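## Task

Get exactly one small part (a block, cylinder or plug) into each pocket of the turntable's trays. A part may be released slightly above a chute's rim in the lid and allowed to fall in. A pocket sits beneath a chute only briefly: each press of the green button begins a quarter turn, counter-clockwise seen from above, and a pocket passes under every chute 3.9 s after the press. A press registers only when the turntable is stationary (white-glowing strips on the lid's edges mean it is turning) and only if the button is held down briefly; release it before pressing again. The button gives only 5 quarter turns in total. The turntable must be stationary at the end. Arm bases (metres) and facing (degrees counter-clockwise from +x): arm1 x=+0.50 y=+0.05 z=+0.81 facing -135; arm2 x=-0.12 y=+0.65 z=+0.76 facing -52; arm3 x=-1.02 y=-0.11 z=+0.73 facing +49; arm4 x=-0.19 y=-0.65 z=+0.80 facing +130. Finish with every gripper open and the arms moved away; a part that stays in place only because a robot holds it does not count.

## Robot and tools

Robots: four identical i2rt Big YAM arms named arm1, arm2, arm3, arm4. Each has six revolute joints, a two-finger gripper and a wrist camera. Reach is about 1.0 m from the joint 1 axis. Joints move at different speeds, so the hand may sweep a wide path between postures. Two fixed room cameras exist: cam_corner and cam_top.

Frame: one shared scene frame, origin on the floor, +z up. Base positions and facings are listed in the task. With joint1_rad at 0 an arm extends along its base's facing direction. The hand point is midway between the fingertips; the hand's z axis runs along the fingers and the fingers close along its y axis. With joints 1 and 6 at 0 and the hand level and forward, the wrist camera sits above the hand looking at the fingertips.

execute_actions(actions, cameras): actions is a list holding one action (or empty, which only returns state and images). The action is an object keyed by arm name; each arm entry holds a joints object with any of joint1_rad..joint6_rad and gripper_m. These are absolute targets, not offsets, in each arm's own joint space: radians for joints, metres of fingertip gap for gripper_m. Ranges: joint1_rad -2.879 to 2.879 (turns arm about its base, positive counter-clockwise from above); joint2_rad 0 to 3.141 (shoulder; 0 is upper arm back and roughly level, positive lifts it up then forward); joint3_rad 0 to 3.019 (elbow; 0 folded, positive opens); joint4_rad -1.692 to 1.57 (hand pitch, positive tips fingers up); joint5_rad -1.57 to 1.57 (hand sideways swing, positive to the arm's right); joint6_rad -2.094 to 2.094 (hand roll, positive clockwise seen from behind); gripper_m 0 to 0.093. Done tolerances: ±0.045, ±0.14, ±0.09, ±0.055, ±0.03, ±0.035 rad and ±0.003 m. All commanded motions start together and may finish at different times. Omitted joints or arms may keep pushing toward earlier targets. An unknown key or out-of-range number rejects the whole call and nothing moves. cameras is a list of camera names (arm1_cam_wrist..arm4_cam_wrist, cam_corner, cam_top, or all); omitted/null/all gives every camera, [] gives none. The pictures line gives the image order.

wait(seconds): 0 to 10 s, no new commands; returns state and images. zoom_image(camera, region): region is [x0, y0, x1, y1] pixels of that camera's latest full image, top-left origin, at most 504 by 504. finished_scene(scene): pass the current scene number; ends it irreversibly after holding the last command and reports success.

Result lines: joint_positions gives measured joints. joint_status per commanded joint: off_target (stopped short, may still push), contact_stop or time_out (target dropped, holds where it stopped; a timed-out joint may keep a nearby target and keep pushing), not_followed (a self/inter-arm collision check withheld the arm's joint targets; gripper still acts; targets may be retried on later actions), limit_stop_at_motor_heat (after a heat stop; resend the target). 'joint command not followed' with a cause line marks a withheld arm. on_its_own lists uncommanded behaviour; 'held at' is the target held, not the position. To relieve a pushing joint, command it to its reported position. Very small target changes may not move a joint. If a call reports a stop, later motion calls in that reply are skipped.

Heat: holding loads or pushing heats motors. MOTOR HOT appears from 85 °C; at 100 °C an OVER-TEMPERATURE FAULT drops that arm until it cools. Some heat carries into the next scene.

Cameras: wrist cameras are fisheye 504x504; room cameras are pinhole with radial distortion, 896x504. Calibrations (K, D, T_world_to_cam mapping scene frame to camera frame) are given in OpenCV conventions; expect up to a few degrees and millimetres of error, more for wrist cameras since their pose comes from joint readings. Results list cameras whose numbers changed.

Timing: the simulation keeps running while replies are composed, so the turntable keeps turning and the robots hold their last command meanwhile. Plan drops so a part leaves the gripper just above a chute rim around the moment a pocket passes beneath, and time each button press to start only when the lid strips are dark.

Avoid: arms pressing or striking one another (a hard press ends the run; the collision check can react late and ignores fingers, gripper housings and wrist cameras); knocking or placing anything outside the work area; dropping parts other than into chutes; slamming or pushing hard into the turntable or button; holding loads long. Loose objects may occasionally be nudged by outside disturbances. At the end open all grippers and move the arms clear, with the turntable stopped.

Each tool is called after "Request:" as a command line: name --argument value for each argument, lists and objects as JSON in quotes; but a table of rows of numbers goes row by row, as --pt "numbers of a row", without its own name.

## Session

I'll start by looking at the current state.

Request:
execute_actions --actions '[]'

Scene clock: 0.00 s.
Motor temperatures (°C, as the motors report them): arm1=[20 19 23 19 23 22] | arm2=[20 21 23 23 21 22] | arm3=[21 22 22 20 23 20] | arm4=[21 20 21 19 22 23]
arm1.joint_positions: joint1_rad=+0.740 joint2_rad=+0.442 joint3_rad=+1.461 joint4_rad=-1.530 joint5_rad=-0.017 joint6_rad=-0.016 gripper_m=+0.094
arm1.joint_status: not commanded
arm1.hand: x=+0.4976 y=-0.0747 z=+1.3685 quat_wxyz=(-0.354, -0.613, -0.605, +0.363) (m; scene frame)
arm2.joint_positions: joint1_rad=-0.074 joint2_rad=+0.422 joint3_rad=+1.467 joint4_rad=-1.543 joint5_rad=-0.004 joint6_rad=+0.014 gripper_m=+0.094
arm2.joint_status: not commanded
arm2.hand: x=-0.0630 y=+0.5633 z=+1.3236 quat_wxyz=(-0.459, -0.408, -0.752, +0.238) (m; scene frame)
arm3.joint_positions: joint1_rad=-0.852 joint2_rad=+0.439 joint3_rad=+1.470 joint4_rad=-1.552 joint5_rad=-0.005 joint6_rad=-0.008 gripper_m=+0.095
arm3.joint_status: not commanded
arm3.hand: x=-0.9031 y=-0.1119 z=+1.2884 quat_wxyz=(-0.502, +0.005, -0.865, +0.001) (m; scene frame)
arm4.joint_positions: joint1_rad=-0.119 joint2_rad=+0.447 joint3_rad=+1.455 joint4_rad=-1.538 joint5_rad=-0.017 joint6_rad=+0.015 gripper_m=+0.095
arm4.joint_status: not commanded
arm4.hand: x=-0.2559 y=-0.5401 z=+1.3549 quat_wxyz=(-0.219, +0.762, -0.416, -0.444) (m; scene frame)
pictures: arm1_cam_wrist, arm2_cam_wrist, arm3_cam_wrist, arm4_cam_wrist, cam_corner, cam_top
Images, in order (width x height): arm1_cam_wrist 504x504, arm2_cam_wrist 504x504, arm3_cam_wrist 504x504, arm4_cam_wrist 504x504, cam_corner 896x504, cam_top 896x504.

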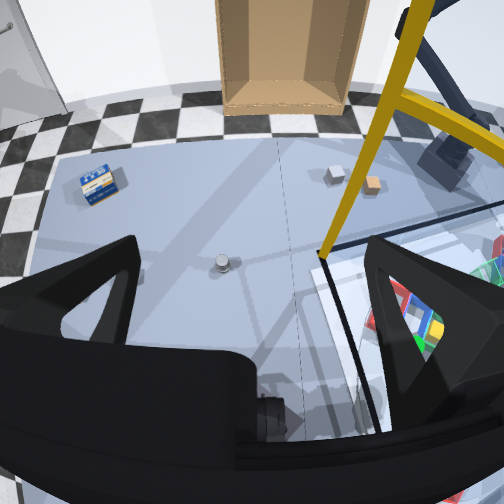

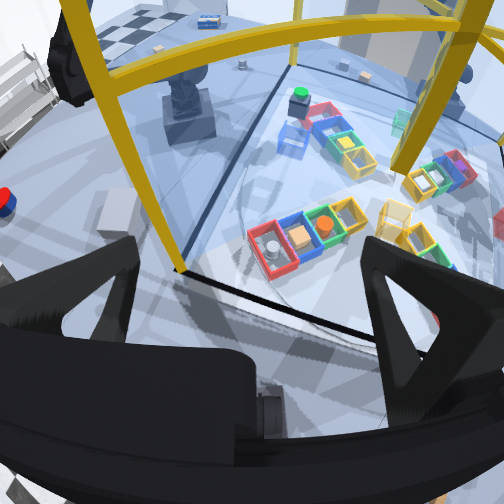

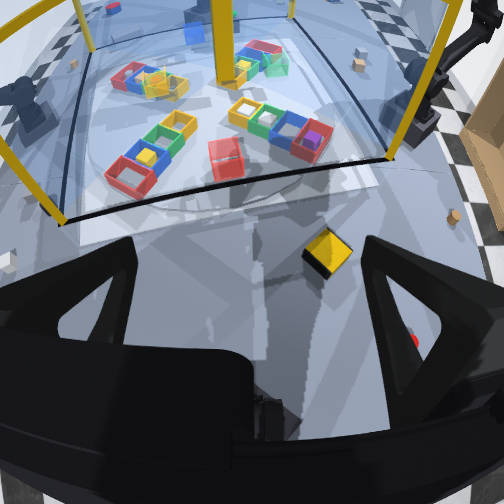

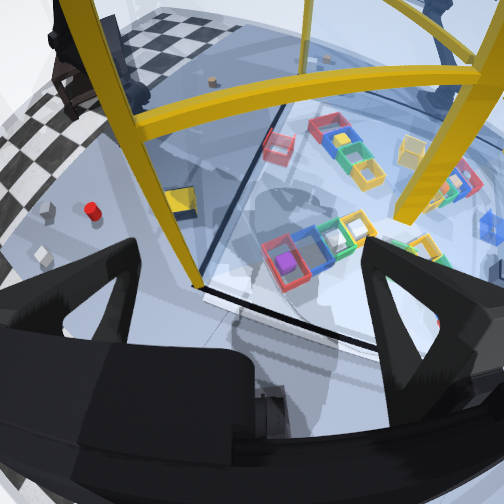

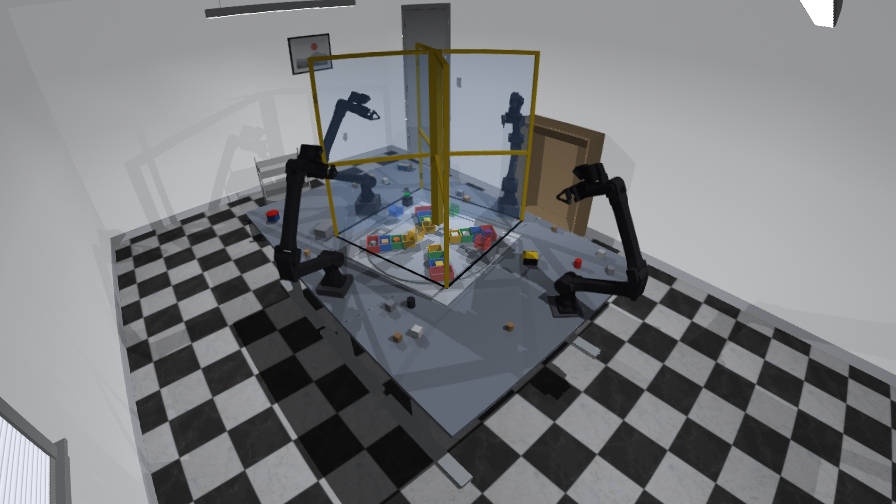

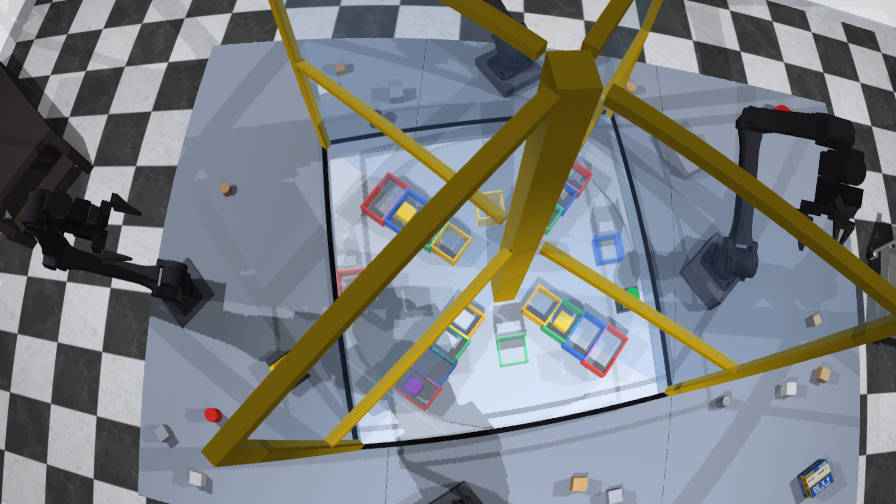

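Request:
zoom_image --camera "cam_top" --region '[320, 130, 680, 440]'

Request:
zoom_image --camera "arm2_cam_wrist" --region '[230, 70, 504, 340]'

Request:
zoom_image --camera "arm3_cam_wrist" --region '[80, 0, 400, 220]'

Request:
zoom_image --camera "arm4_cam_wrist" --region '[240, 90, 504, 340]'

Region (320, 130, 680, 440) of cam_top's 896x504 image, scaled by 1.400, with more detail than that image has; it fills the top 434 rows of this view, and the rest is white.

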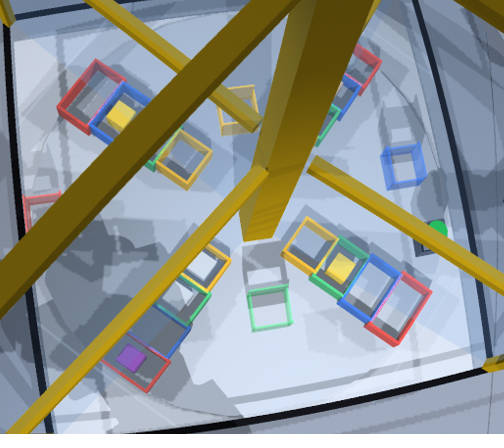

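Region (230, 70, 504, 340) of arm2_cam_wrist's 504x504 image, scaled by 1.839, with more detail than that image has; it fills the top 497 rows of this view, and the rest is white.

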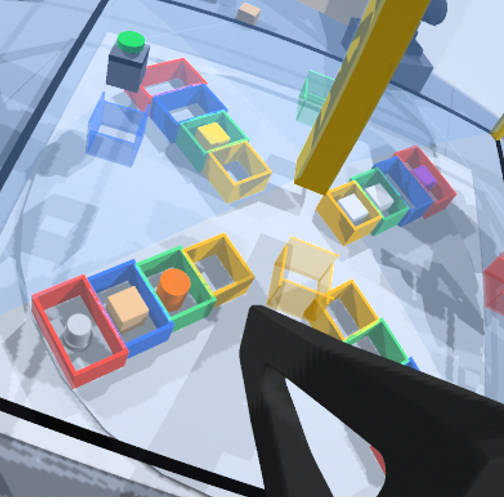

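Region (80, 0, 400, 220) of arm3_cam_wrist's 504x504 image, scaled by 1.575, with more detail than that image has; it fills the top 346 rows of this view, and the rest is white.

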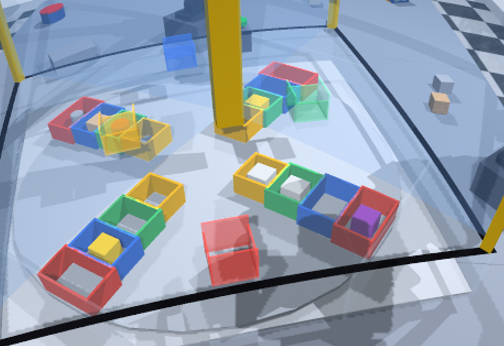

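Region (240, 90, 504, 340) of arm4_cam_wrist's 504x504 image, scaled by 1.909, with more detail than that image has; it fills the top 477 rows of this view, and the rest is white.

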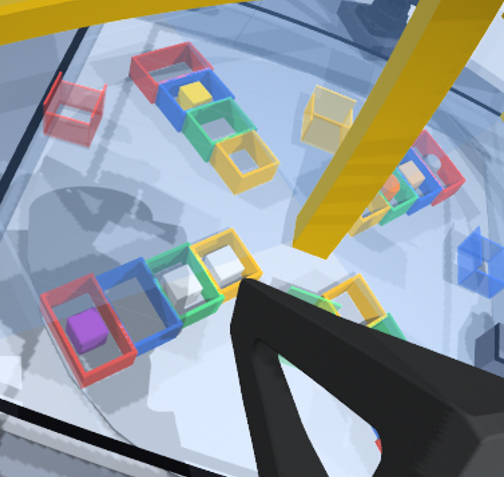

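Request:
execute_actions --actions '[{"arm1":{"joints":{"joint2_rad":1.4,"joint3_rad":1.2,"joint4_rad":-1.3}},"arm2":{"joints":{"joint4_rad":-0.6}},"arm3":{"joints":{"joint3_rad":0.9,"joint4_rad":-1.0}},"arm4":{"joints":{"joint1_rad":-2.05}}}]' --cameras '["arm1_cam_wrist","arm4_cam_wrist","cam_top"]'

Scene clock: 4.13 s.
Motor temperatures (°C, as the motors report them): arm1=[20 19 24 20 23 22] | arm2=[20 21 24 23 21 22] | arm3=[21 22 22 20 23 20] | arm4=[21 20 21 19 22 23]
arm1.joint_positions: joint1_rad=+0.740 joint2_rad=+1.405 joint3_rad=+1.192 joint4_rad=-1.316 joint5_rad=-0.017 joint6_rad=-0.016 gripper_m=+0.094
arm1.joint_status: all done
arm1.hand: x=+0.4867 y=-0.3629 z=+1.0000 quat_wxyz=(-0.022, -0.715, -0.699, +0.011) (m; scene frame)
arm2.joint_positions: joint1_rad=-0.074 joint2_rad=+0.422 joint3_rad=+1.467 joint4_rad=-0.617 joint5_rad=-0.004 joint6_rad=+0.014 gripper_m=+0.094
arm2.joint_status: all done
arm2.hand: x=-0.0608 y=+0.5591 z=+1.5430 quat_wxyz=(-0.749, -0.254, -0.471, +0.391) (m; scene frame)
arm3.joint_positions: joint1_rad=-0.852 joint2_rad=+0.441 joint3_rad=+0.907 joint4_rad=-1.015 joint5_rad=-0.005 joint6_rad=-0.008 gripper_m=+0.095
arm3.joint_status: all done
arm3.hand: x=-0.7612 y=-0.1125 z=+1.1272 quat_wxyz=(-0.490, +0.005, -0.872, +0.001) (m; scene frame)
arm4.joint_positions: joint1_rad=-2.045 joint2_rad=+0.447 joint3_rad=+1.455 joint4_rad=-1.538 joint5_rad=-0.017 joint6_rad=+0.015 gripper_m=+0.095
arm4.joint_status: all done
arm4.hand: x=-0.0626 y=-0.6124 z=+1.3539 quat_wxyz=(-0.488, +0.100, -0.865, -0.064) (m; scene frame)
pictures: arm1_cam_wrist, arm4_cam_wrist, cam_top
camera_calibration (this result's frames):
arm1_cam_wrist: T_world_to_cam=[[-0.999537, 0.00813383, -0.0293188, 0.515686], [-0.00940826, 0.833756, 0.552052, -0.23864], [0.0289351, 0.552073, -0.833294, 1.14791], [0, 0, 0, 1]] pos_world=[0.479987, -0.438959, 1.10341]
arm4_cam_wrist: T_world_to_cam=[[0.233532, -0.972127, -0.02076, -0.554052], [-0.897049, -0.20716, -0.390368, 0.351363], [0.375187, 0.109786, -0.920425, 1.46076], [0, 0, 0, 1]] pos_world=[-0.103481, -0.626193, 1.47018]
Images, in order (width x height): arm1_cam_wrist 504x504, arm4_cam_wrist 504x504, cam_top 896x504.

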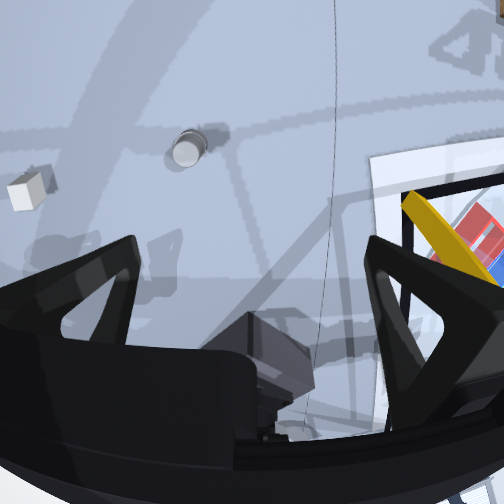

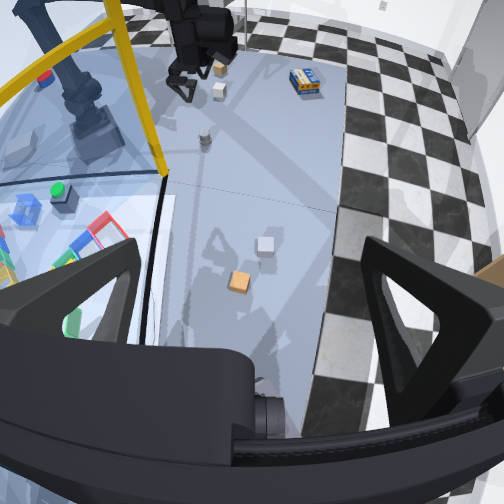

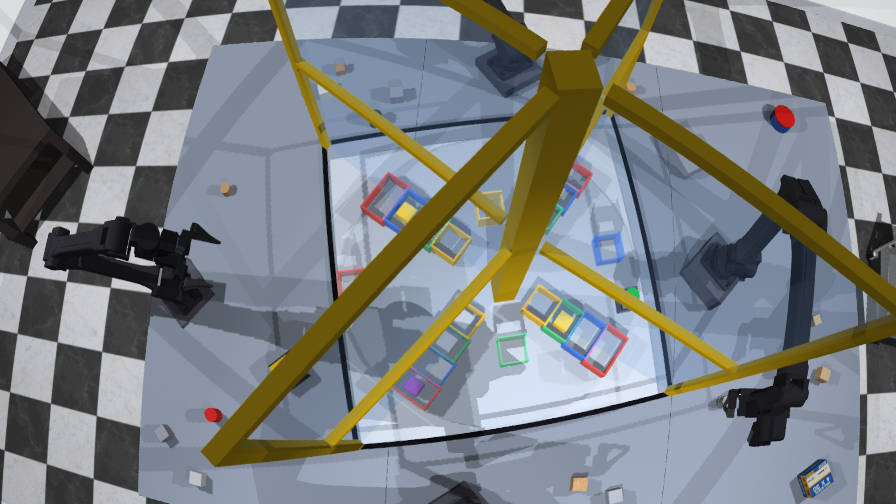

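Request:
execute_actions --actions '[{"arm1":{"joints":{"joint1_rad":0.944,"joint2_rad":1.646,"joint3_rad":0.865,"joint4_rad":-0.78,"joint5_rad":0,"joint6_rad":0}},"arm2":{"joints":{"joint1_rad":-1.87,"joint2_rad":1.298,"joint3_rad":1.081,"joint4_rad":-1.35}},"arm3":{"joints":{"joint1_rad":0.465,"joint2_rad":1.194,"joint3_rad":1.0,"joint4_rad":-1.37}},"arm4":{"joints":{"joint1_rad":-1.99,"joint2_rad":1.209,"joint3_rad":0.825,"joint4_rad":-1.18}}}]'

Scene clock: 9.33 s.
Motor temperatures (°C, as the motors report them): arm1=[20 19 24 20 23 22] | arm2=[20 21 24 24 21 22] | arm3=[21 22 23 21 23 20] | arm4=[21 21 22 19 22 23]
arm1.joint_positions: joint1_rad=+0.952 joint2_rad=+1.663 joint3_rad=+0.845 joint4_rad=-0.797 joint5_rad=-0.002 joint6_rad=-0.013 gripper_m=+0.094
arm1.joint_status: all done
arm1.hand: x=+0.5647 y=-0.3231 z=+0.7878 quat_wxyz=(+0.015, -0.638, -0.770, -0.013) (m; scene frame)
arm2.joint_positions: joint1_rad=-1.873 joint2_rad=+1.290 joint3_rad=+1.070 joint4_rad=-1.340 joint5_rad=-0.004 joint6_rad=+0.014 gripper_m=+0.094
arm2.joint_status: all done
arm2.hand: x=-0.4562 y=+0.5248 z=+0.9440 quat_wxyz=(-0.009, -0.985, -0.174, +0.001) (m; scene frame)
arm3.joint_positions: joint1_rad=+0.466 joint2_rad=+1.191 joint3_rad=+0.967 joint4_rad=-1.361 joint5_rad=-0.005 joint6_rad=-0.008 gripper_m=+0.095
arm3.joint_status: all done
arm3.hand: x=-0.9418 y=+0.1902 z=+0.9059 quat_wxyz=(+0.008, +0.615, -0.788, +0.004) (m; scene frame)
arm4.joint_positions: joint1_rad=-1.996 joint2_rad=+1.199 joint3_rad=+0.810 joint4_rad=-1.187 joint5_rad=-0.017 joint6_rad=+0.015 gripper_m=+0.095
arm4.joint_status: all done
arm4.hand: x=+0.0987 y=-0.5639 z=+0.9150 quat_wxyz=(+0.010, +0.131, -0.991, -0.003) (m; scene frame)
pictures: arm1_cam_wrist, arm2_cam_wrist, arm3_cam_wrist, arm4_cam_wrist, cam_corner, cam_top
camera_calibration (this result's frames):
arm1_cam_wrist: T_world_to_cam=[[-0.98017, -0.197577, -0.0151494, 0.498556], [-0.163861, 0.765166, 0.622632, -0.14454], [-0.111426, 0.612767, -0.782368, 1.00569], [0, 0, 0, 1]] pos_world=[0.577045, -0.407151, 0.884365]
arm2_cam_wrist: T_world_to_cam=[[-0.355044, 0.934732, -0.0148203, -0.636767], [0.768356, 0.300805, 0.56493, -0.332052], [0.532516, 0.189188, -0.825006, 1.04931], [0, 0, 0, 1]] pos_world=[-0.529718, 0.496574, 1.04383]
arm3_cam_wrist: T_world_to_cam=[[0.967385, -0.252869, 0.0149666, 0.945337], [-0.212137, -0.776436, 0.593418, -0.58452], [-0.138436, -0.577239, -0.804755, 0.832294], [0, 0, 0, 1]] pos_world=[-0.923283, 0.265636, 1.00251]
arm4_cam_wrist: T_world_to_cam=[[0.252699, -0.967479, -0.0112998, -0.561555], [-0.771002, -0.208408, 0.601766, -0.586204], [-0.584551, -0.143353, -0.798593, 0.831416], [0, 0, 0, 1]] pos_world=[0.175944, -0.546276, 1.01037]
Images, in order (width x height): arm1_cam_wrist 504x504, arm2_cam_wrist 504x504, arm3_cam_wrist 504x504, arm4_cam_wrist 504x504, cam_corner 896x504, cam_top 896x504.

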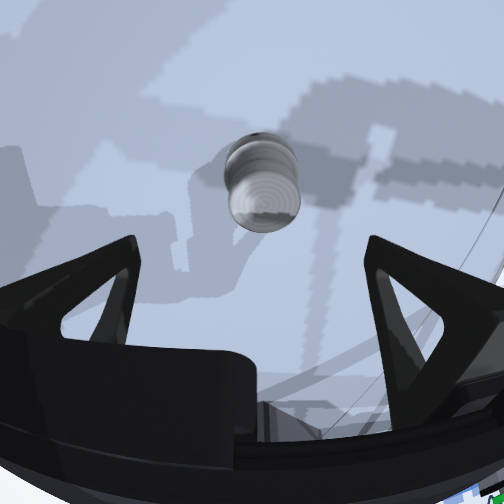

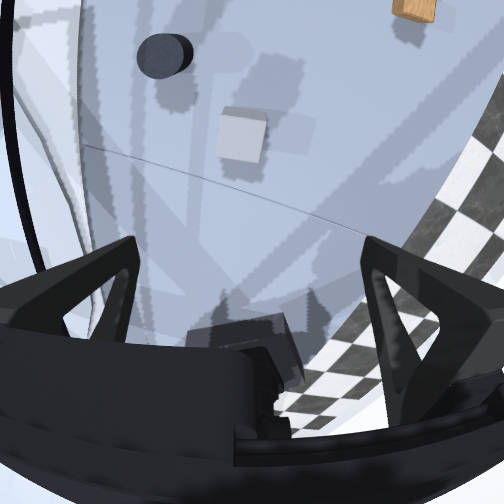

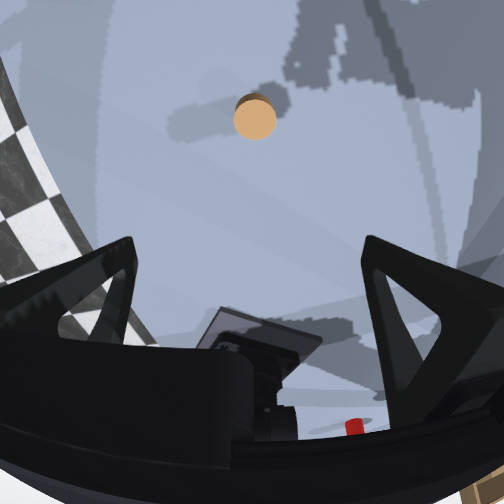

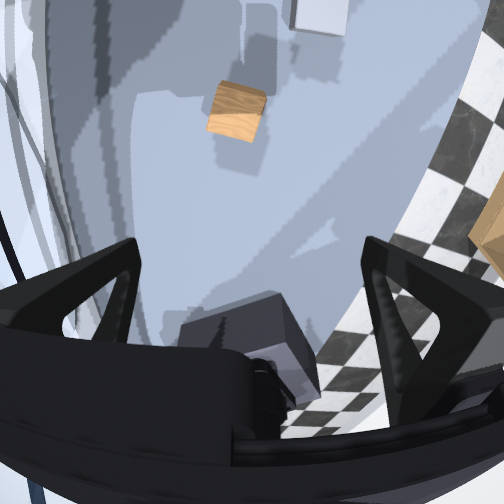

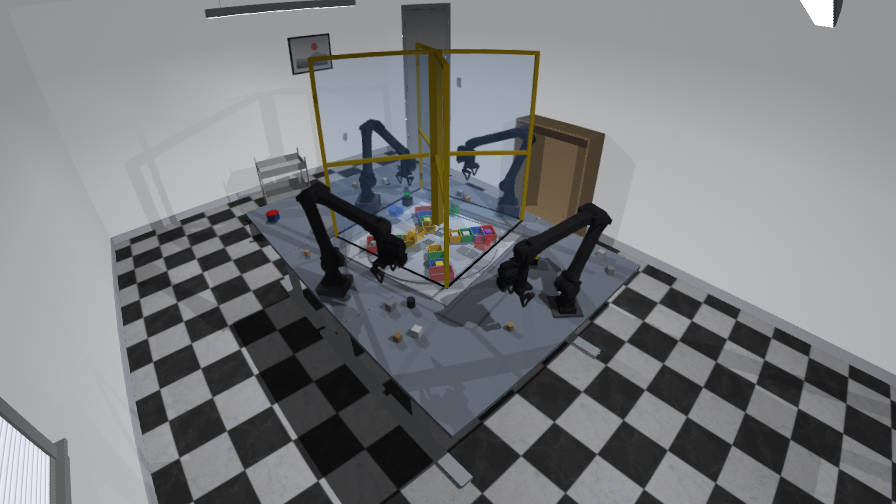

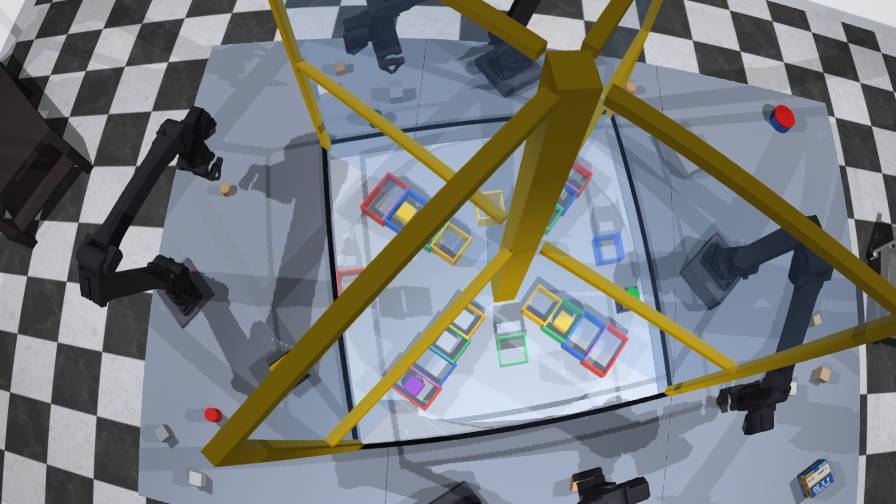

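Request:
zoom_image --camera "cam_corner" --region '[280, 170, 640, 360]'

Request:
zoom_image --camera "cam_top" --region '[660, 300, 896, 504]'

Region (280, 170, 640, 360) of cam_corner's 896x504 image, scaled by 1.400, with more detail than that image has; it fills the top 266 rows of this view, and the rest is white.

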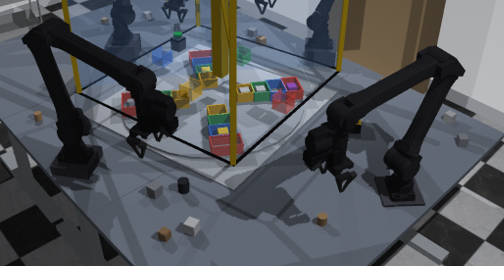

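Region (660, 300, 896, 504) of cam_top's 896x504 image, scaled by 2.136, with more detail than that image has; it fills the top 436 rows of this view, and the rest is white.

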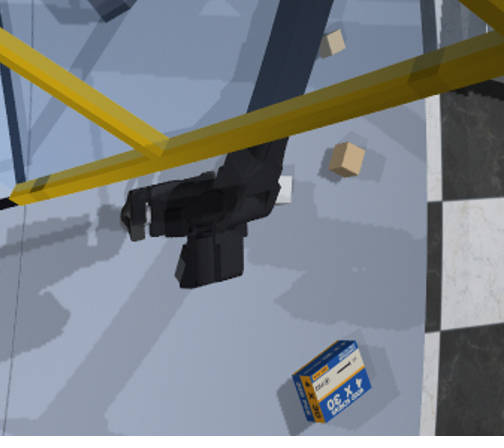

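Request:
execute_actions --actions '[{"arm1":{"joints":{"joint1_rad":0.93,"joint2_rad":1.745,"joint3_rad":0.865,"joint4_rad":-0.635}},"arm2":{"joints":{"joint1_rad":-1.836,"joint2_rad":1.214,"joint3_rad":0.595,"joint4_rad":-0.51,"joint6_rad":0.08}},"arm3":{"joints":{"joint1_rad":0.444,"joint2_rad":1.44,"joint3_rad":0.75,"joint4_rad":-0.85}},"arm4":{"joints":{"joint1_rad":-1.96,"joint2_rad":1.58,"joint3_rad":0.645,"joint4_rad":-0.61,"joint6_rad":0.32}}}]' --cameras '["arm1_cam_wrist","arm2_cam_wrist","arm3_cam_wrist","arm4_cam_wrist"]'

Scene clock: 13.70 s.
Motor temperatures (°C, as the motors report them): arm1=[20 20 25 20 23 22] | arm2=[20 21 25 24 21 22] | arm3=[21 22 24 21 23 20] | arm4=[21 21 22 19 22 23]
arm1.joint_positions: joint1_rad=+0.936 joint2_rad=+1.752 joint3_rad=+0.845 joint4_rad=-0.653 joint5_rad=-0.002 joint6_rad=-0.013 gripper_m=+0.094
arm1.joint_status: all done
arm1.hand: x=+0.5620 y=-0.3443 z=+0.7552 quat_wxyz=(-0.006, -0.644, -0.765, +0.005) (m; scene frame)
arm2.joint_positions: joint1_rad=-1.838 joint2_rad=+1.207 joint3_rad=+0.602 joint4_rad=-0.525 joint5_rad=-0.004 joint6_rad=+0.065 gripper_m=+0.094
arm2.joint_status: all done
arm2.hand: x=-0.4613 y=+0.5073 z=+0.8285 quat_wxyz=(-0.058, -0.963, -0.161, +0.208) (m; scene frame)
arm3.joint_positions: joint1_rad=+0.449 joint2_rad=+1.447 joint3_rad=+0.738 joint4_rad=-0.860 joint5_rad=-0.005 joint6_rad=-0.008 gripper_m=+0.095
arm3.joint_status: all done
arm3.hand: x=-0.9312 y=+0.2072 z=+0.7494 quat_wxyz=(+0.001, +0.608, -0.794, -0.001) (m; scene frame)
arm4.joint_positions: joint1_rad=-1.965 joint2_rad=+1.576 joint3_rad=+0.635 joint4_rad=-0.622 joint5_rad=-0.017 joint6_rad=+0.310 gripper_m=+0.095
arm4.joint_status: all done
arm4.hand: x=+0.1127 y=-0.5510 z=+0.7518 quat_wxyz=(+0.003, +0.000, -1.000, -0.004) (m; scene frame)
pictures: arm1_cam_wrist, arm2_cam_wrist, arm3_cam_wrist, arm4_cam_wrist
camera_calibration (this result's frames):
arm1_cam_wrist: T_world_to_cam=[[-0.983078, -0.182666, -0.0138169, 0.496971], [-0.156871, 0.8005, 0.578438, -0.0668202], [-0.0946006, 0.570818, -0.815609, 0.994024], [0, 0, 0, 1]] pos_world=[0.572114, -0.423137, 0.856253]
arm2_cam_wrist: T_world_to_cam=[[-0.345075, 0.937877, -0.0361864, -0.60324], [0.922423, 0.346006, 0.171509, 0.116442], [0.173375, 0.0258042, -0.984518, 1.00945], [0, 0, 0, 1]] pos_world=[-0.490585, 0.499428, 0.952022]
arm3_cam_wrist: T_world_to_cam=[[0.962842, -0.269649, 0.014978, 0.940944], [-0.228075, -0.782186, 0.579799, -0.479647], [-0.144627, -0.561671, -0.814622, 0.71605], [0, 0, 0, 1]] pos_world=[-0.911816, 0.280736, 0.847315]
arm4_cam_wrist: T_world_to_cam=[[-0.00746192, -0.999918, -0.0103645, -0.543689], [-0.805694, -0.000127184, 0.592332, -0.348796], [-0.592285, 0.0127705, -0.805627, 0.803375], [0, 0, 0, 1]] pos_world=[0.190747, -0.553948, 0.848189]
Images, in order (width x height): arm1_cam_wrist 504x504, arm2_cam_wrist 504x504, arm3_cam_wrist 504x504, arm4_cam_wrist 504x504.

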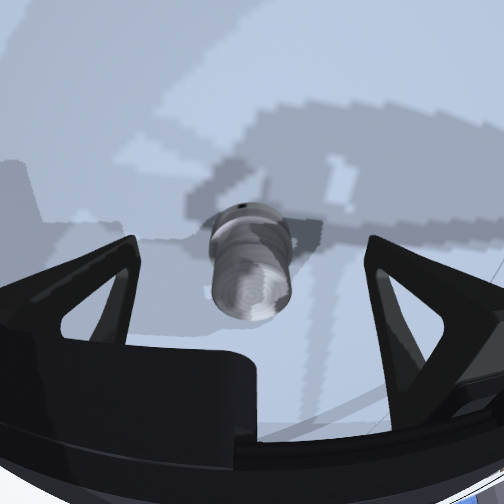

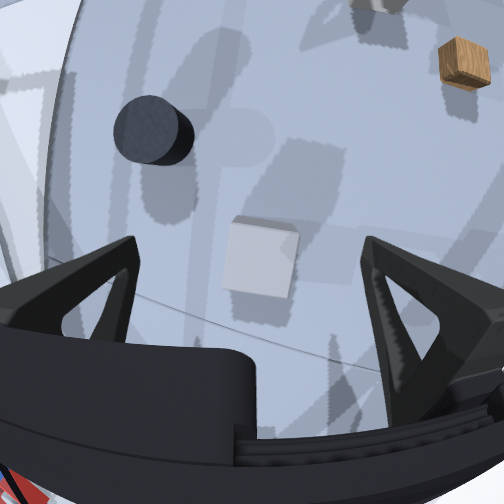

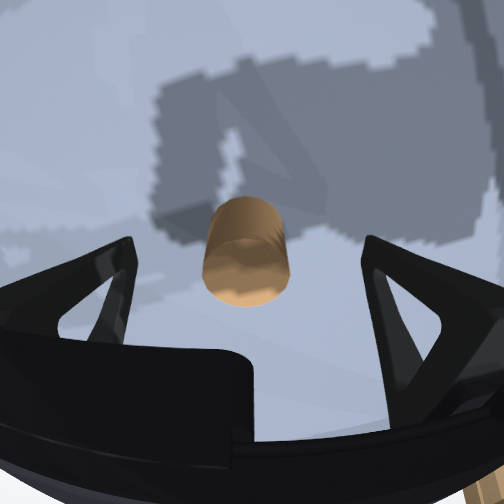

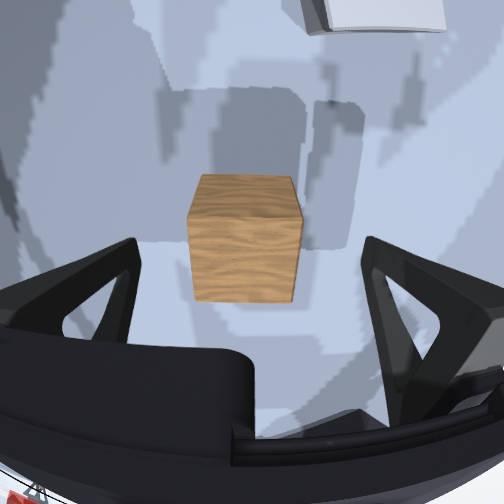

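Request:
execute_actions --actions '[{"arm1":{"joints":{"joint2_rad":1.768}},"arm2":{"joints":{"joint1_rad":-1.855,"joint2_rad":1.445,"joint3_rad":0.488,"joint4_rad":-0.18}},"arm3":{"joints":{"joint2_rad":1.50}},"arm4":{"joints":{"joint2_rad":1.645,"joint4_rad":-0.58}}}]' --cameras '["arm1_cam_wrist","arm2_cam_wrist","arm3_cam_wrist","arm4_cam_wrist"]'

Scene clock: 15.47 s.
Motor temperatures (°C, as the motors report them): arm1=[20 20 25 20 23 22] | arm2=[20 21 25 24 21 22] | arm3=[21 22 24 21 23 20] | arm4=[21 21 22 19 22 23]
arm1.joint_positions: joint1_rad=+0.936 joint2_rad=+1.760 joint3_rad=+0.845 joint4_rad=-0.653 joint5_rad=-0.002 joint6_rad=-0.013 gripper_m=+0.094
arm1.joint_status: all done
arm1.hand: x=+0.5617 y=-0.3427 z=+0.7521 quat_wxyz=(-0.003, -0.644, -0.765, +0.002) (m; scene frame)
arm2.joint_positions: joint1_rad=-1.847 joint2_rad=+1.430 joint3_rad=+0.489 joint4_rad=-0.195 joint5_rad=-0.001 joint6_rad=+0.065 gripper_m=+0.094
arm2.joint_status: all done
arm2.hand: x=-0.4576 y=+0.5117 z=+0.7433 quat_wxyz=(-0.055, -0.964, -0.156, +0.207) (m; scene frame)
arm3.joint_positions: joint1_rad=+0.449 joint2_rad=+1.487 joint3_rad=+0.738 joint4_rad=-0.859 joint5_rad=-0.005 joint6_rad=-0.008 gripper_m=+0.095
arm3.joint_status: all done
arm3.hand: x=-0.9324 y=+0.2029 z=+0.7371 quat_wxyz=(+0.016, +0.608, -0.794, +0.011) (m; scene frame)
arm4.joint_positions: joint1_rad=-1.965 joint2_rad=+1.634 joint3_rad=+0.635 joint4_rad=-0.591 joint5_rad=-0.017 joint6_rad=+0.310 gripper_m=+0.095
arm4.joint_status: all done
arm4.hand: x=+0.1095 y=-0.5521 z=+0.7347 quat_wxyz=(+0.016, +0.000, -1.000, +0.000) (m; scene frame)
pictures: arm1_cam_wrist, arm2_cam_wrist, arm3_cam_wrist, arm4_cam_wrist
camera_calibration (this result's frames):
arm1_cam_wrist: T_world_to_cam=[[-0.983097, -0.182547, -0.0140326, 0.49718], [-0.1561, 0.795678, 0.58526, -0.0734983], [-0.0956718, 0.577558, -0.810725, 0.989804], [0, 0, 0, 1]] pos_world=[0.571999, -0.422429, 0.852451]
arm2_cam_wrist: T_world_to_cam=[[-0.335359, 0.941494, -0.0335063, -0.608571], [0.925312, 0.335861, 0.176055, 0.129262], [0.177009, 0.028038, -0.98381, 0.924832], [0, 0, 0, 1]] pos_world=[-0.4874, 0.503622, 0.866711]
arm3_cam_wrist: T_world_to_cam=[[0.96298, -0.269153, 0.0150444, 0.941076], [-0.221865, -0.759619, 0.611354, -0.498195], [-0.15312, -0.59206, -0.791214, 0.684357], [0, 0, 0, 1]] pos_world=[-0.91198, 0.280035, 0.831888]
arm4_cam_wrist: T_world_to_cam=[[-0.00822645, -0.999965, -0.00177744, -0.551319], [-0.789924, 0.00540857, 0.613181, -0.35523], [-0.61315, 0.00644834, -0.789941, 0.77495], [0, 0, 0, 1]] pos_world=[0.19002, -0.554375, 0.829005]
Images, in order (width x height): arm1_cam_wrist 504x504, arm2_cam_wrist 504x504, arm3_cam_wrist 504x504, arm4_cam_wrist 504x504.

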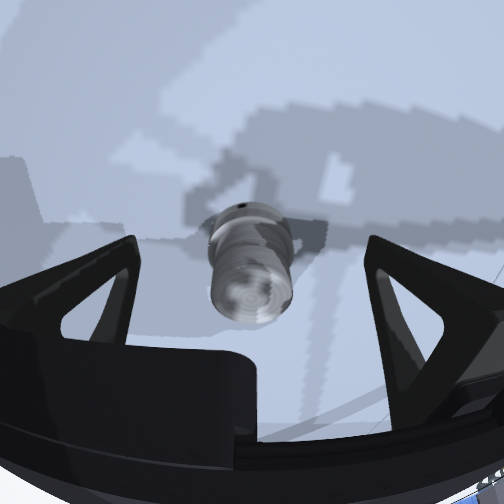

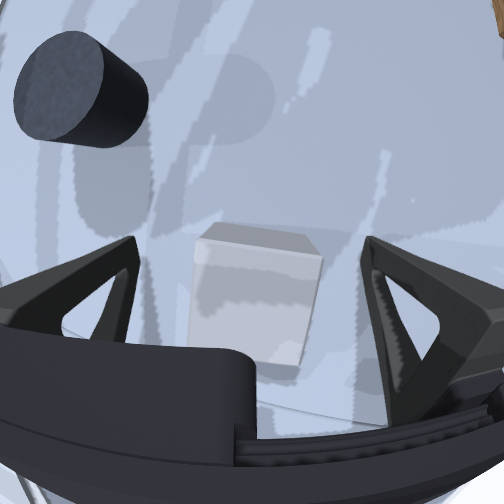

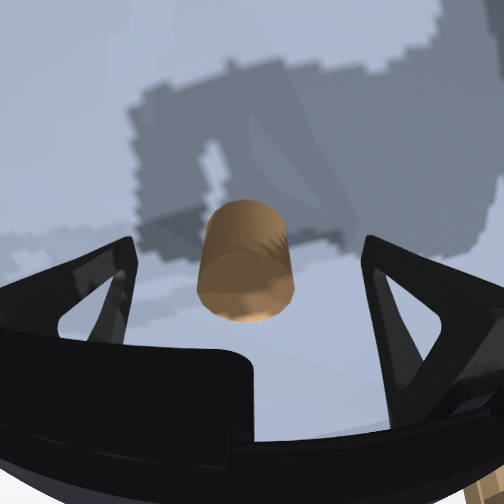

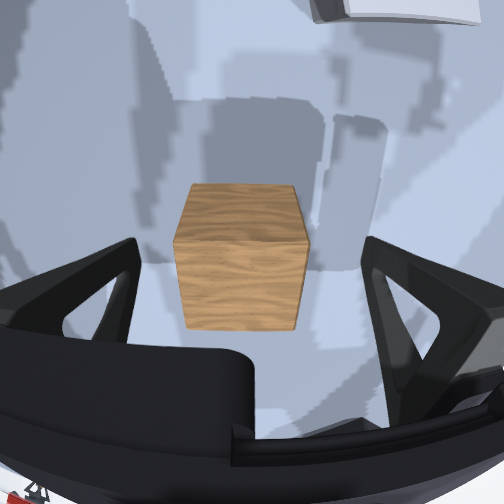

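Request:
execute_actions --actions '[{"arm1":{"joints":{"joint2_rad":1.785,"gripper_m":0.012}},"arm2":{"joints":{"joint2_rad":1.46,"gripper_m":0.022}},"arm3":{"joints":{"joint2_rad":1.52,"gripper_m":0.015}},"arm4":{"joints":{"gripper_m":0.022}}}]' --cameras '[]'

Request:
execute_actions --actions '[{"arm1":{"joints":{"joint2_rad":0.895,"joint3_rad":0.83,"joint4_rad":-1.48}},"arm2":{"joints":{"joint2_rad":1.01,"joint3_rad":0.96,"joint4_rad":-0.8}},"arm3":{"joints":{"joint2_rad":1.196,"joint3_rad":1.24,"joint4_rad":-1.59}},"arm4":{"joints":{"joint2_rad":1.154,"joint3_rad":1.02,"joint4_rad":-1.42}}}]' --cameras '["arm1_cam_wrist","arm2_cam_wrist","arm3_cam_wrist","arm4_cam_wrist"]'

Scene clock: 16.73 s.
Motor temperatures (°C, as the motors report them): arm1=[20 20 25 20 23 22] | arm2=[20 21 25 24 21 22] | arm3=[21 22 24 21 23 20] | arm4=[21 21 22 19 22 23]
arm1.joint_positions: joint1_rad=+0.936 joint2_rad=+1.778 joint3_rad=+0.845 joint4_rad=-0.653 joint5_rad=-0.002 joint6_rad=-0.012 gripper_m=+0.031
arm1.joint_status: gripper_m off_target (ended at +0.031, target +0.012); the others done
arm1.hand: x=+0.5612 y=-0.3395 z=+0.7454 quat_wxyz=(+0.003, -0.644, -0.765, -0.004) (m; scene frame)
arm2.joint_positions: joint1_rad=-1.848 joint2_rad=+1.444 joint3_rad=+0.489 joint4_rad=-0.192 joint5_rad=-0.002 joint6_rad=+0.065 gripper_m=+0.041
arm2.joint_status: gripper_m off_target (ended at +0.041, target +0.022); the others done
arm2.hand: x=-0.4561 y=+0.5125 z=+0.7386 quat_wxyz=(-0.054, -0.966, -0.156, +0.201) (m; scene frame)
arm3.joint_positions: joint1_rad=+0.449 joint2_rad=+1.502 joint3_rad=+0.738 joint4_rad=-0.858 joint5_rad=-0.005 joint6_rad=-0.008 gripper_m=+0.032
arm3.joint_status: gripper_m off_target (ended at +0.032, target +0.015); the others done
arm3.hand: x=-0.9328 y=+0.2012 z=+0.7324 quat_wxyz=(+0.022, +0.608, -0.793, +0.015) (m; scene frame)
arm4.joint_positions: joint1_rad=-1.965 joint2_rad=+1.634 joint3_rad=+0.635 joint4_rad=-0.591 joint5_rad=-0.017 joint6_rad=+0.311 gripper_m=+0.040
arm4.joint_status: gripper_m off_target (ended at +0.040, target +0.022)
arm4.hand: x=+0.1095 y=-0.5521 z=+0.7347 quat_wxyz=(+0.016, -0.001, -1.000, +0.000) (m; scene frame)
pictures: none
No camera images: the call's "cameras" was empty. Leave "cameras" out to get every camera's image.

Scene clock: 18.17 s.
Motor temperatures (°C, as the motors report them): arm1=[20 20 25 20 23 22] | arm2=[20 22 26 24 21 22] | arm3=[21 22 24 21 23 20] | arm4=[21 21 22 19 22 23]
arm1.joint_positions: joint1_rad=+0.936 joint2_rad=+0.897 joint3_rad=+0.823 joint4_rad=-1.464 joint5_rad=-0.002 joint6_rad=-0.012 gripper_m=+0.031
arm1.joint_status: all done
arm1.hand: x=+0.5355 y=-0.1777 z=+1.0049 quat_wxyz=(-0.014, -0.644, -0.765, +0.011) (m; scene frame)
arm2.joint_positions: joint1_rad=-1.848 joint2_rad=+1.010 joint3_rad=+0.934 joint4_rad=-0.795 joint5_rad=-0.002 joint6_rad=+0.065 gripper_m=+0.041
arm2.joint_status: all done
arm2.hand: x=-0.5091 y=+0.4952 z=+1.0296 quat_wxyz=(-0.084, -0.928, -0.149, +0.330) (m; scene frame)
arm3.joint_positions: joint1_rad=+0.449 joint2_rad=+1.185 joint3_rad=+1.218 joint4_rad=-1.581 joint5_rad=-0.005 joint6_rad=-0.008 gripper_m=+0.032
arm3.joint_status: all done
arm3.hand: x=-0.9324 y=+0.2046 z=+1.0031 quat_wxyz=(-0.007, +0.608, -0.794, -0.007) (m; scene frame)
arm4.joint_positions: joint1_rad=-1.965 joint2_rad=+1.140 joint3_rad=+1.008 joint4_rad=-1.411 joint5_rad=-0.017 joint6_rad=+0.311 gripper_m=+0.040
arm4.joint_status: all done
arm4.hand: x=+0.1076 y=-0.5504 z=+1.0044 quat_wxyz=(-0.006, +0.000, -1.000, -0.007) (m; scene frame)
pictures: arm1_cam_wrist, arm2_cam_wrist, arm3_cam_wrist, arm4_cam_wrist
camera_calibration (this result's frames):
arm1_cam_wrist: T_world_to_cam=[[-0.983102, -0.182576, -0.013297, 0.504387], [-0.158423, 0.812153, 0.561524, -0.328871], [-0.0917216, 0.554142, -0.827354, 1.1074], [0, 0, 0, 1]] pos_world=[0.545336, -0.254476, 1.10759]
arm2_cam_wrist: T_world_to_cam=[[-0.340795, 0.939036, -0.0454951, -0.589856], [0.937816, 0.336156, -0.0866027, 0.408717], [-0.0660296, -0.0721798, -0.995204, 1.15374], [0, 0, 0, 1]] pos_world=[-0.50814, 0.49978, 1.15677]
arm3_cam_wrist: T_world_to_cam=[[0.96277, -0.269908, 0.0149352, 0.937651], [-0.231196, -0.793535, 0.562895, -0.612667], [-0.140078, -0.545392, -0.826393, 0.933721], [0, 0, 0, 1]] pos_world=[-0.913594, 0.276151, 1.10248]
arm4_cam_wrist: T_world_to_cam=[[-0.00819913, -0.999831, -0.0164435, -0.534332], [-0.816524, -0.00279859, 0.577304, -0.487687], [-0.577253, 0.0181599, -0.816364, 1.01597], [0, 0, 0, 1]] pos_world=[0.18388, -0.554057, 1.10216]
Images, in order (width x height): arm1_cam_wrist 504x504, arm2_cam_wrist 504x504, arm3_cam_wrist 504x504, arm4_cam_wrist 504x504.

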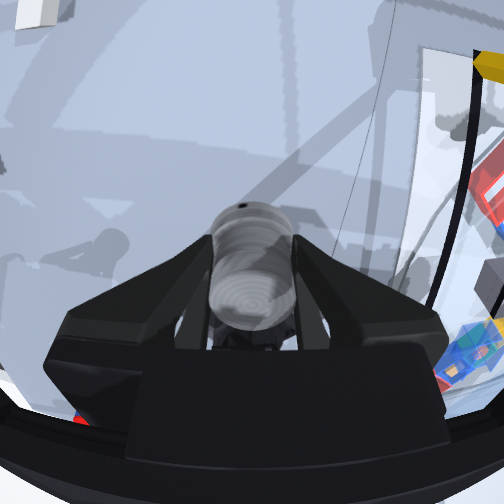

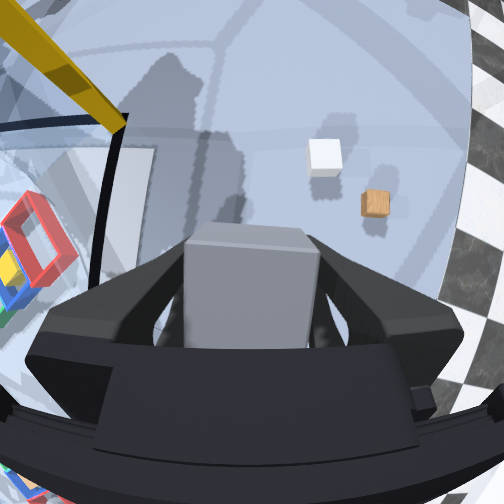

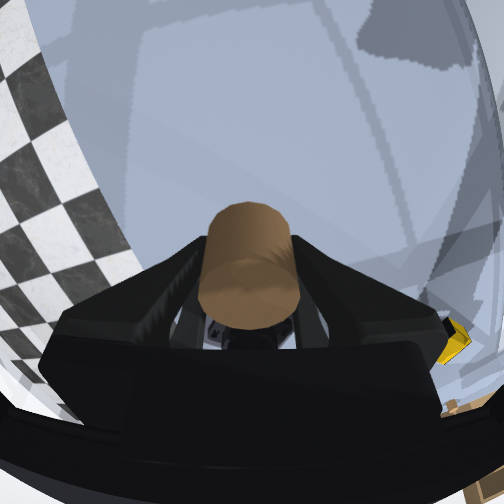

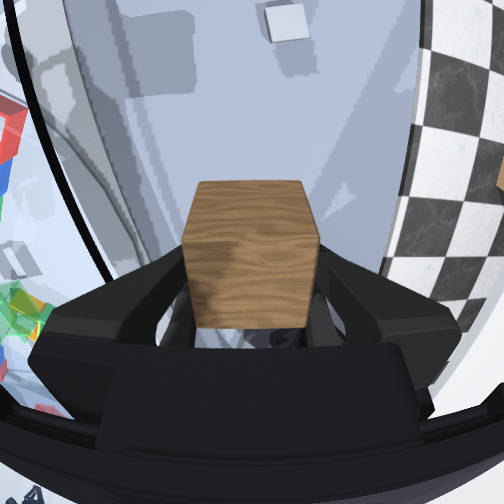

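Request:
execute_actions --actions '[{"arm1":{"joints":{"joint1_rad":-0.58}},"arm2":{"joints":{"joint1_rad":-0.77,"joint2_rad":1.243,"joint3_rad":1.14,"joint4_rad":-1.05}},"arm3":{"joints":{"joint1_rad":-0.808,"joint2_rad":1.378,"joint3_rad":1.40,"joint4_rad":-1.57}},"arm4":{"joints":{"joint1_rad":-0.90,"joint2_rad":1.394,"joint3_rad":1.23,"joint4_rad":-1.39,"joint6_rad":-0.42}}}]'

Scene clock: 20.53 s.
Motor temperatures (°C, as the motors report them): arm1=[20 20 25 20 23 22] | arm2=[20 22 27 24 21 22] | arm3=[21 22 25 20 23 20] | arm4=[21 21 23 19 22 23]
arm1.joint_positions: joint1_rad=-0.575 joint2_rad=+0.897 joint3_rad=+0.823 joint4_rad=-1.464 joint5_rad=+0.000 joint6_rad=-0.012 gripper_m=+0.031
arm1.joint_status: all done
arm1.hand: x=+0.2778 y=-0.0017 z=+1.0041 quat_wxyz=(-0.004, -0.993, -0.114, +0.016) (m; scene frame)
arm2.joint_positions: joint1_rad=-0.767 joint2_rad=+1.257 joint3_rad=+1.078 joint4_rad=-1.042 joint5_rad=-0.006 joint6_rad=+0.066 gripper_m=+0.041
arm2.joint_status: all done
arm2.hand: x=-0.1653 y=+0.2249 z=+0.9784 quat_wxyz=(-0.130, -0.752, -0.635, +0.123) (m; scene frame)
arm3.joint_positions: joint1_rad=-0.813 joint2_rad=+1.383 joint3_rad=+1.352 joint4_rad=-1.569 joint5_rad=-0.005 joint6_rad=-0.008 gripper_m=+0.032
arm3.joint_status: all done
arm3.hand: x=-0.6281 y=-0.0978 z=+0.9882 quat_wxyz=(+0.014, +0.023, -1.000, -0.001) (m; scene frame)
arm4.joint_positions: joint1_rad=-0.898 joint2_rad=+1.399 joint3_rad=+1.186 joint4_rad=-1.391 joint5_rad=-0.017 joint6_rad=-0.410 gripper_m=+0.040
arm4.joint_status: all done
arm4.hand: x=-0.1154 y=-0.2656 z=+0.9849 quat_wxyz=(+0.027, +0.779, -0.627, +0.000) (m; scene frame)
pictures: arm1_cam_wrist, arm2_cam_wrist, arm3_cam_wrist, arm4_cam_wrist, cam_corner, cam_top
camera_calibration (this result's frames):
arm1_cam_wrist: T_world_to_cam=[[-0.239771, 0.970679, -0.0170721, 0.082395], [0.799021, 0.207297, 0.56444, -0.782084], [0.55143, 0.121696, -0.825297, 0.804093], [0, 0, 0, 1]] pos_world=[0.201257, -0.0157104, 1.10646]
arm2_cam_wrist: T_world_to_cam=[[-0.98842, 0.14844, -0.0314842, -0.164193], [0.136313, 0.959748, 0.245564, -0.42497], [0.0666686, 0.238429, -0.968869, 1.03221], [0, 0, 0, 1]] pos_world=[-0.173179, 0.186129, 1.09926]
arm3_cam_wrist: T_world_to_cam=[[0.0361674, -0.999217, 0.0160352, -0.0911978], [-0.797898, -0.019212, 0.602487, -1.09328], [-0.601707, -0.0345848, -0.797968, 0.53101], [0, 0, 0, 1]] pos_world=[-0.549511, -0.0937654, 1.08388]
arm4_cam_wrist: T_world_to_cam=[[0.977677, 0.205483, -0.0438728, 0.209204], [0.188722, -0.76699, 0.613278, -0.78014], [0.092368, -0.607868, -0.788647, 0.749877], [0, 0, 0, 1]] pos_world=[-0.126569, -0.185521, 1.07901]
Images, in order (width x height): arm1_cam_wrist 504x504, arm2_cam_wrist 504x504, arm3_cam_wrist 504x504, arm4_cam_wrist 504x504, cam_corner 896x504, cam_top 896x504.

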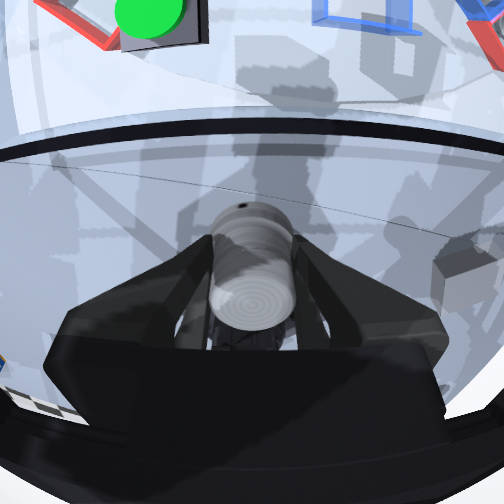

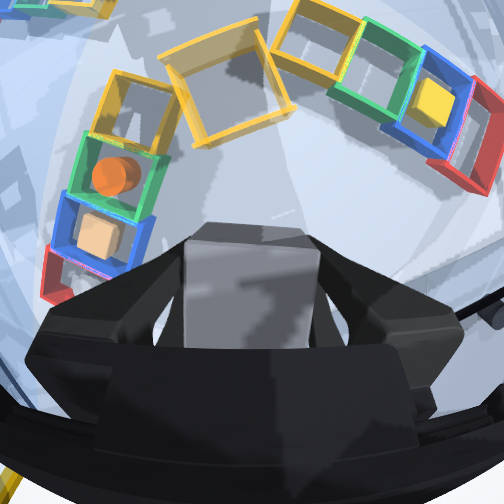

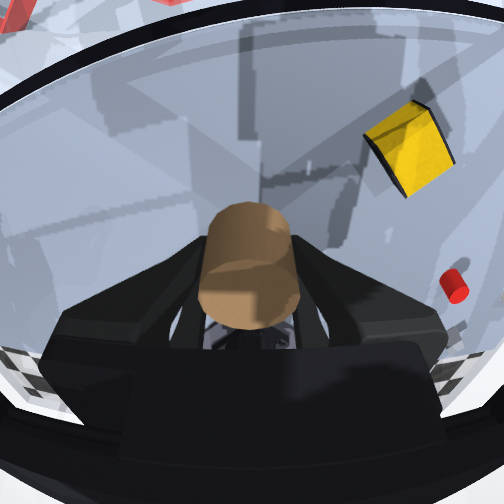

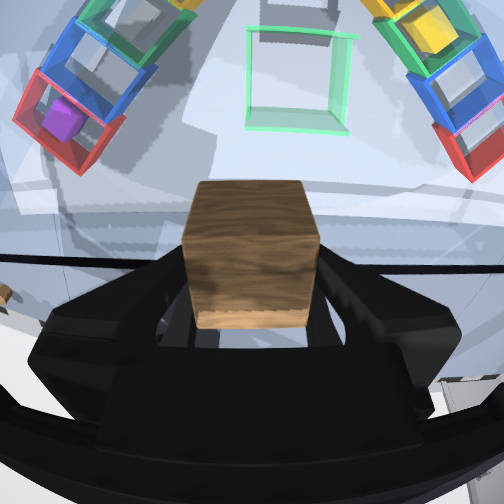

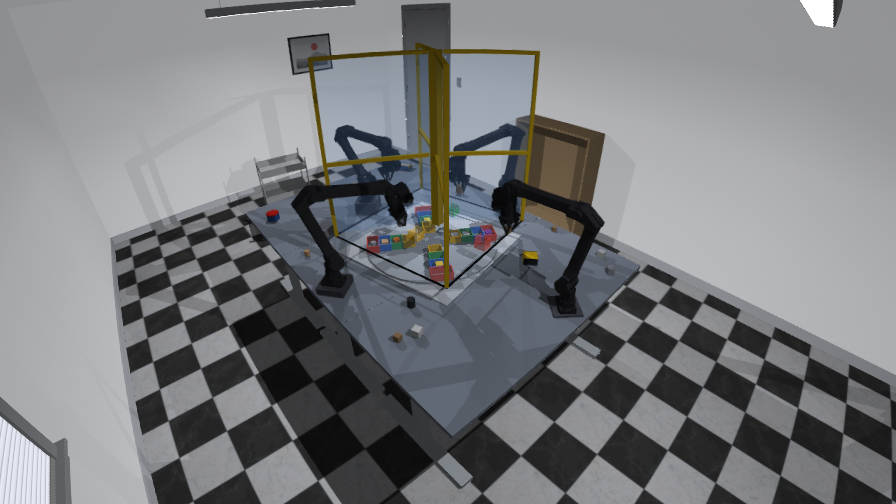

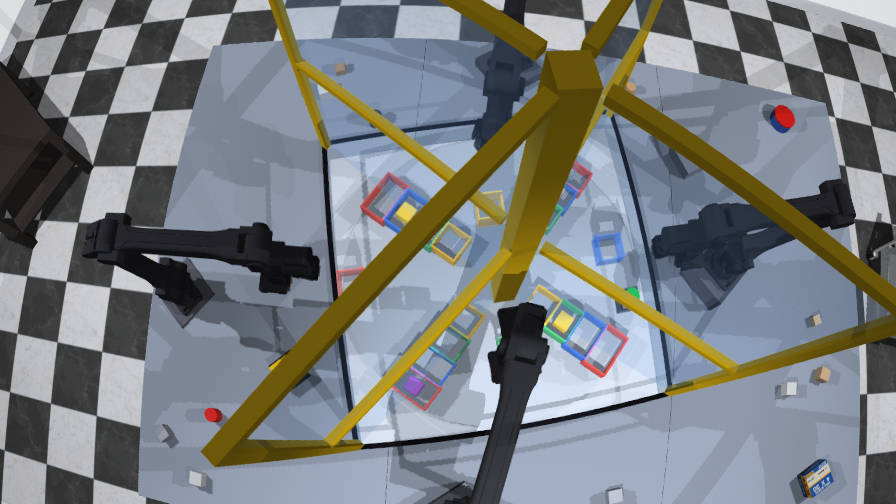

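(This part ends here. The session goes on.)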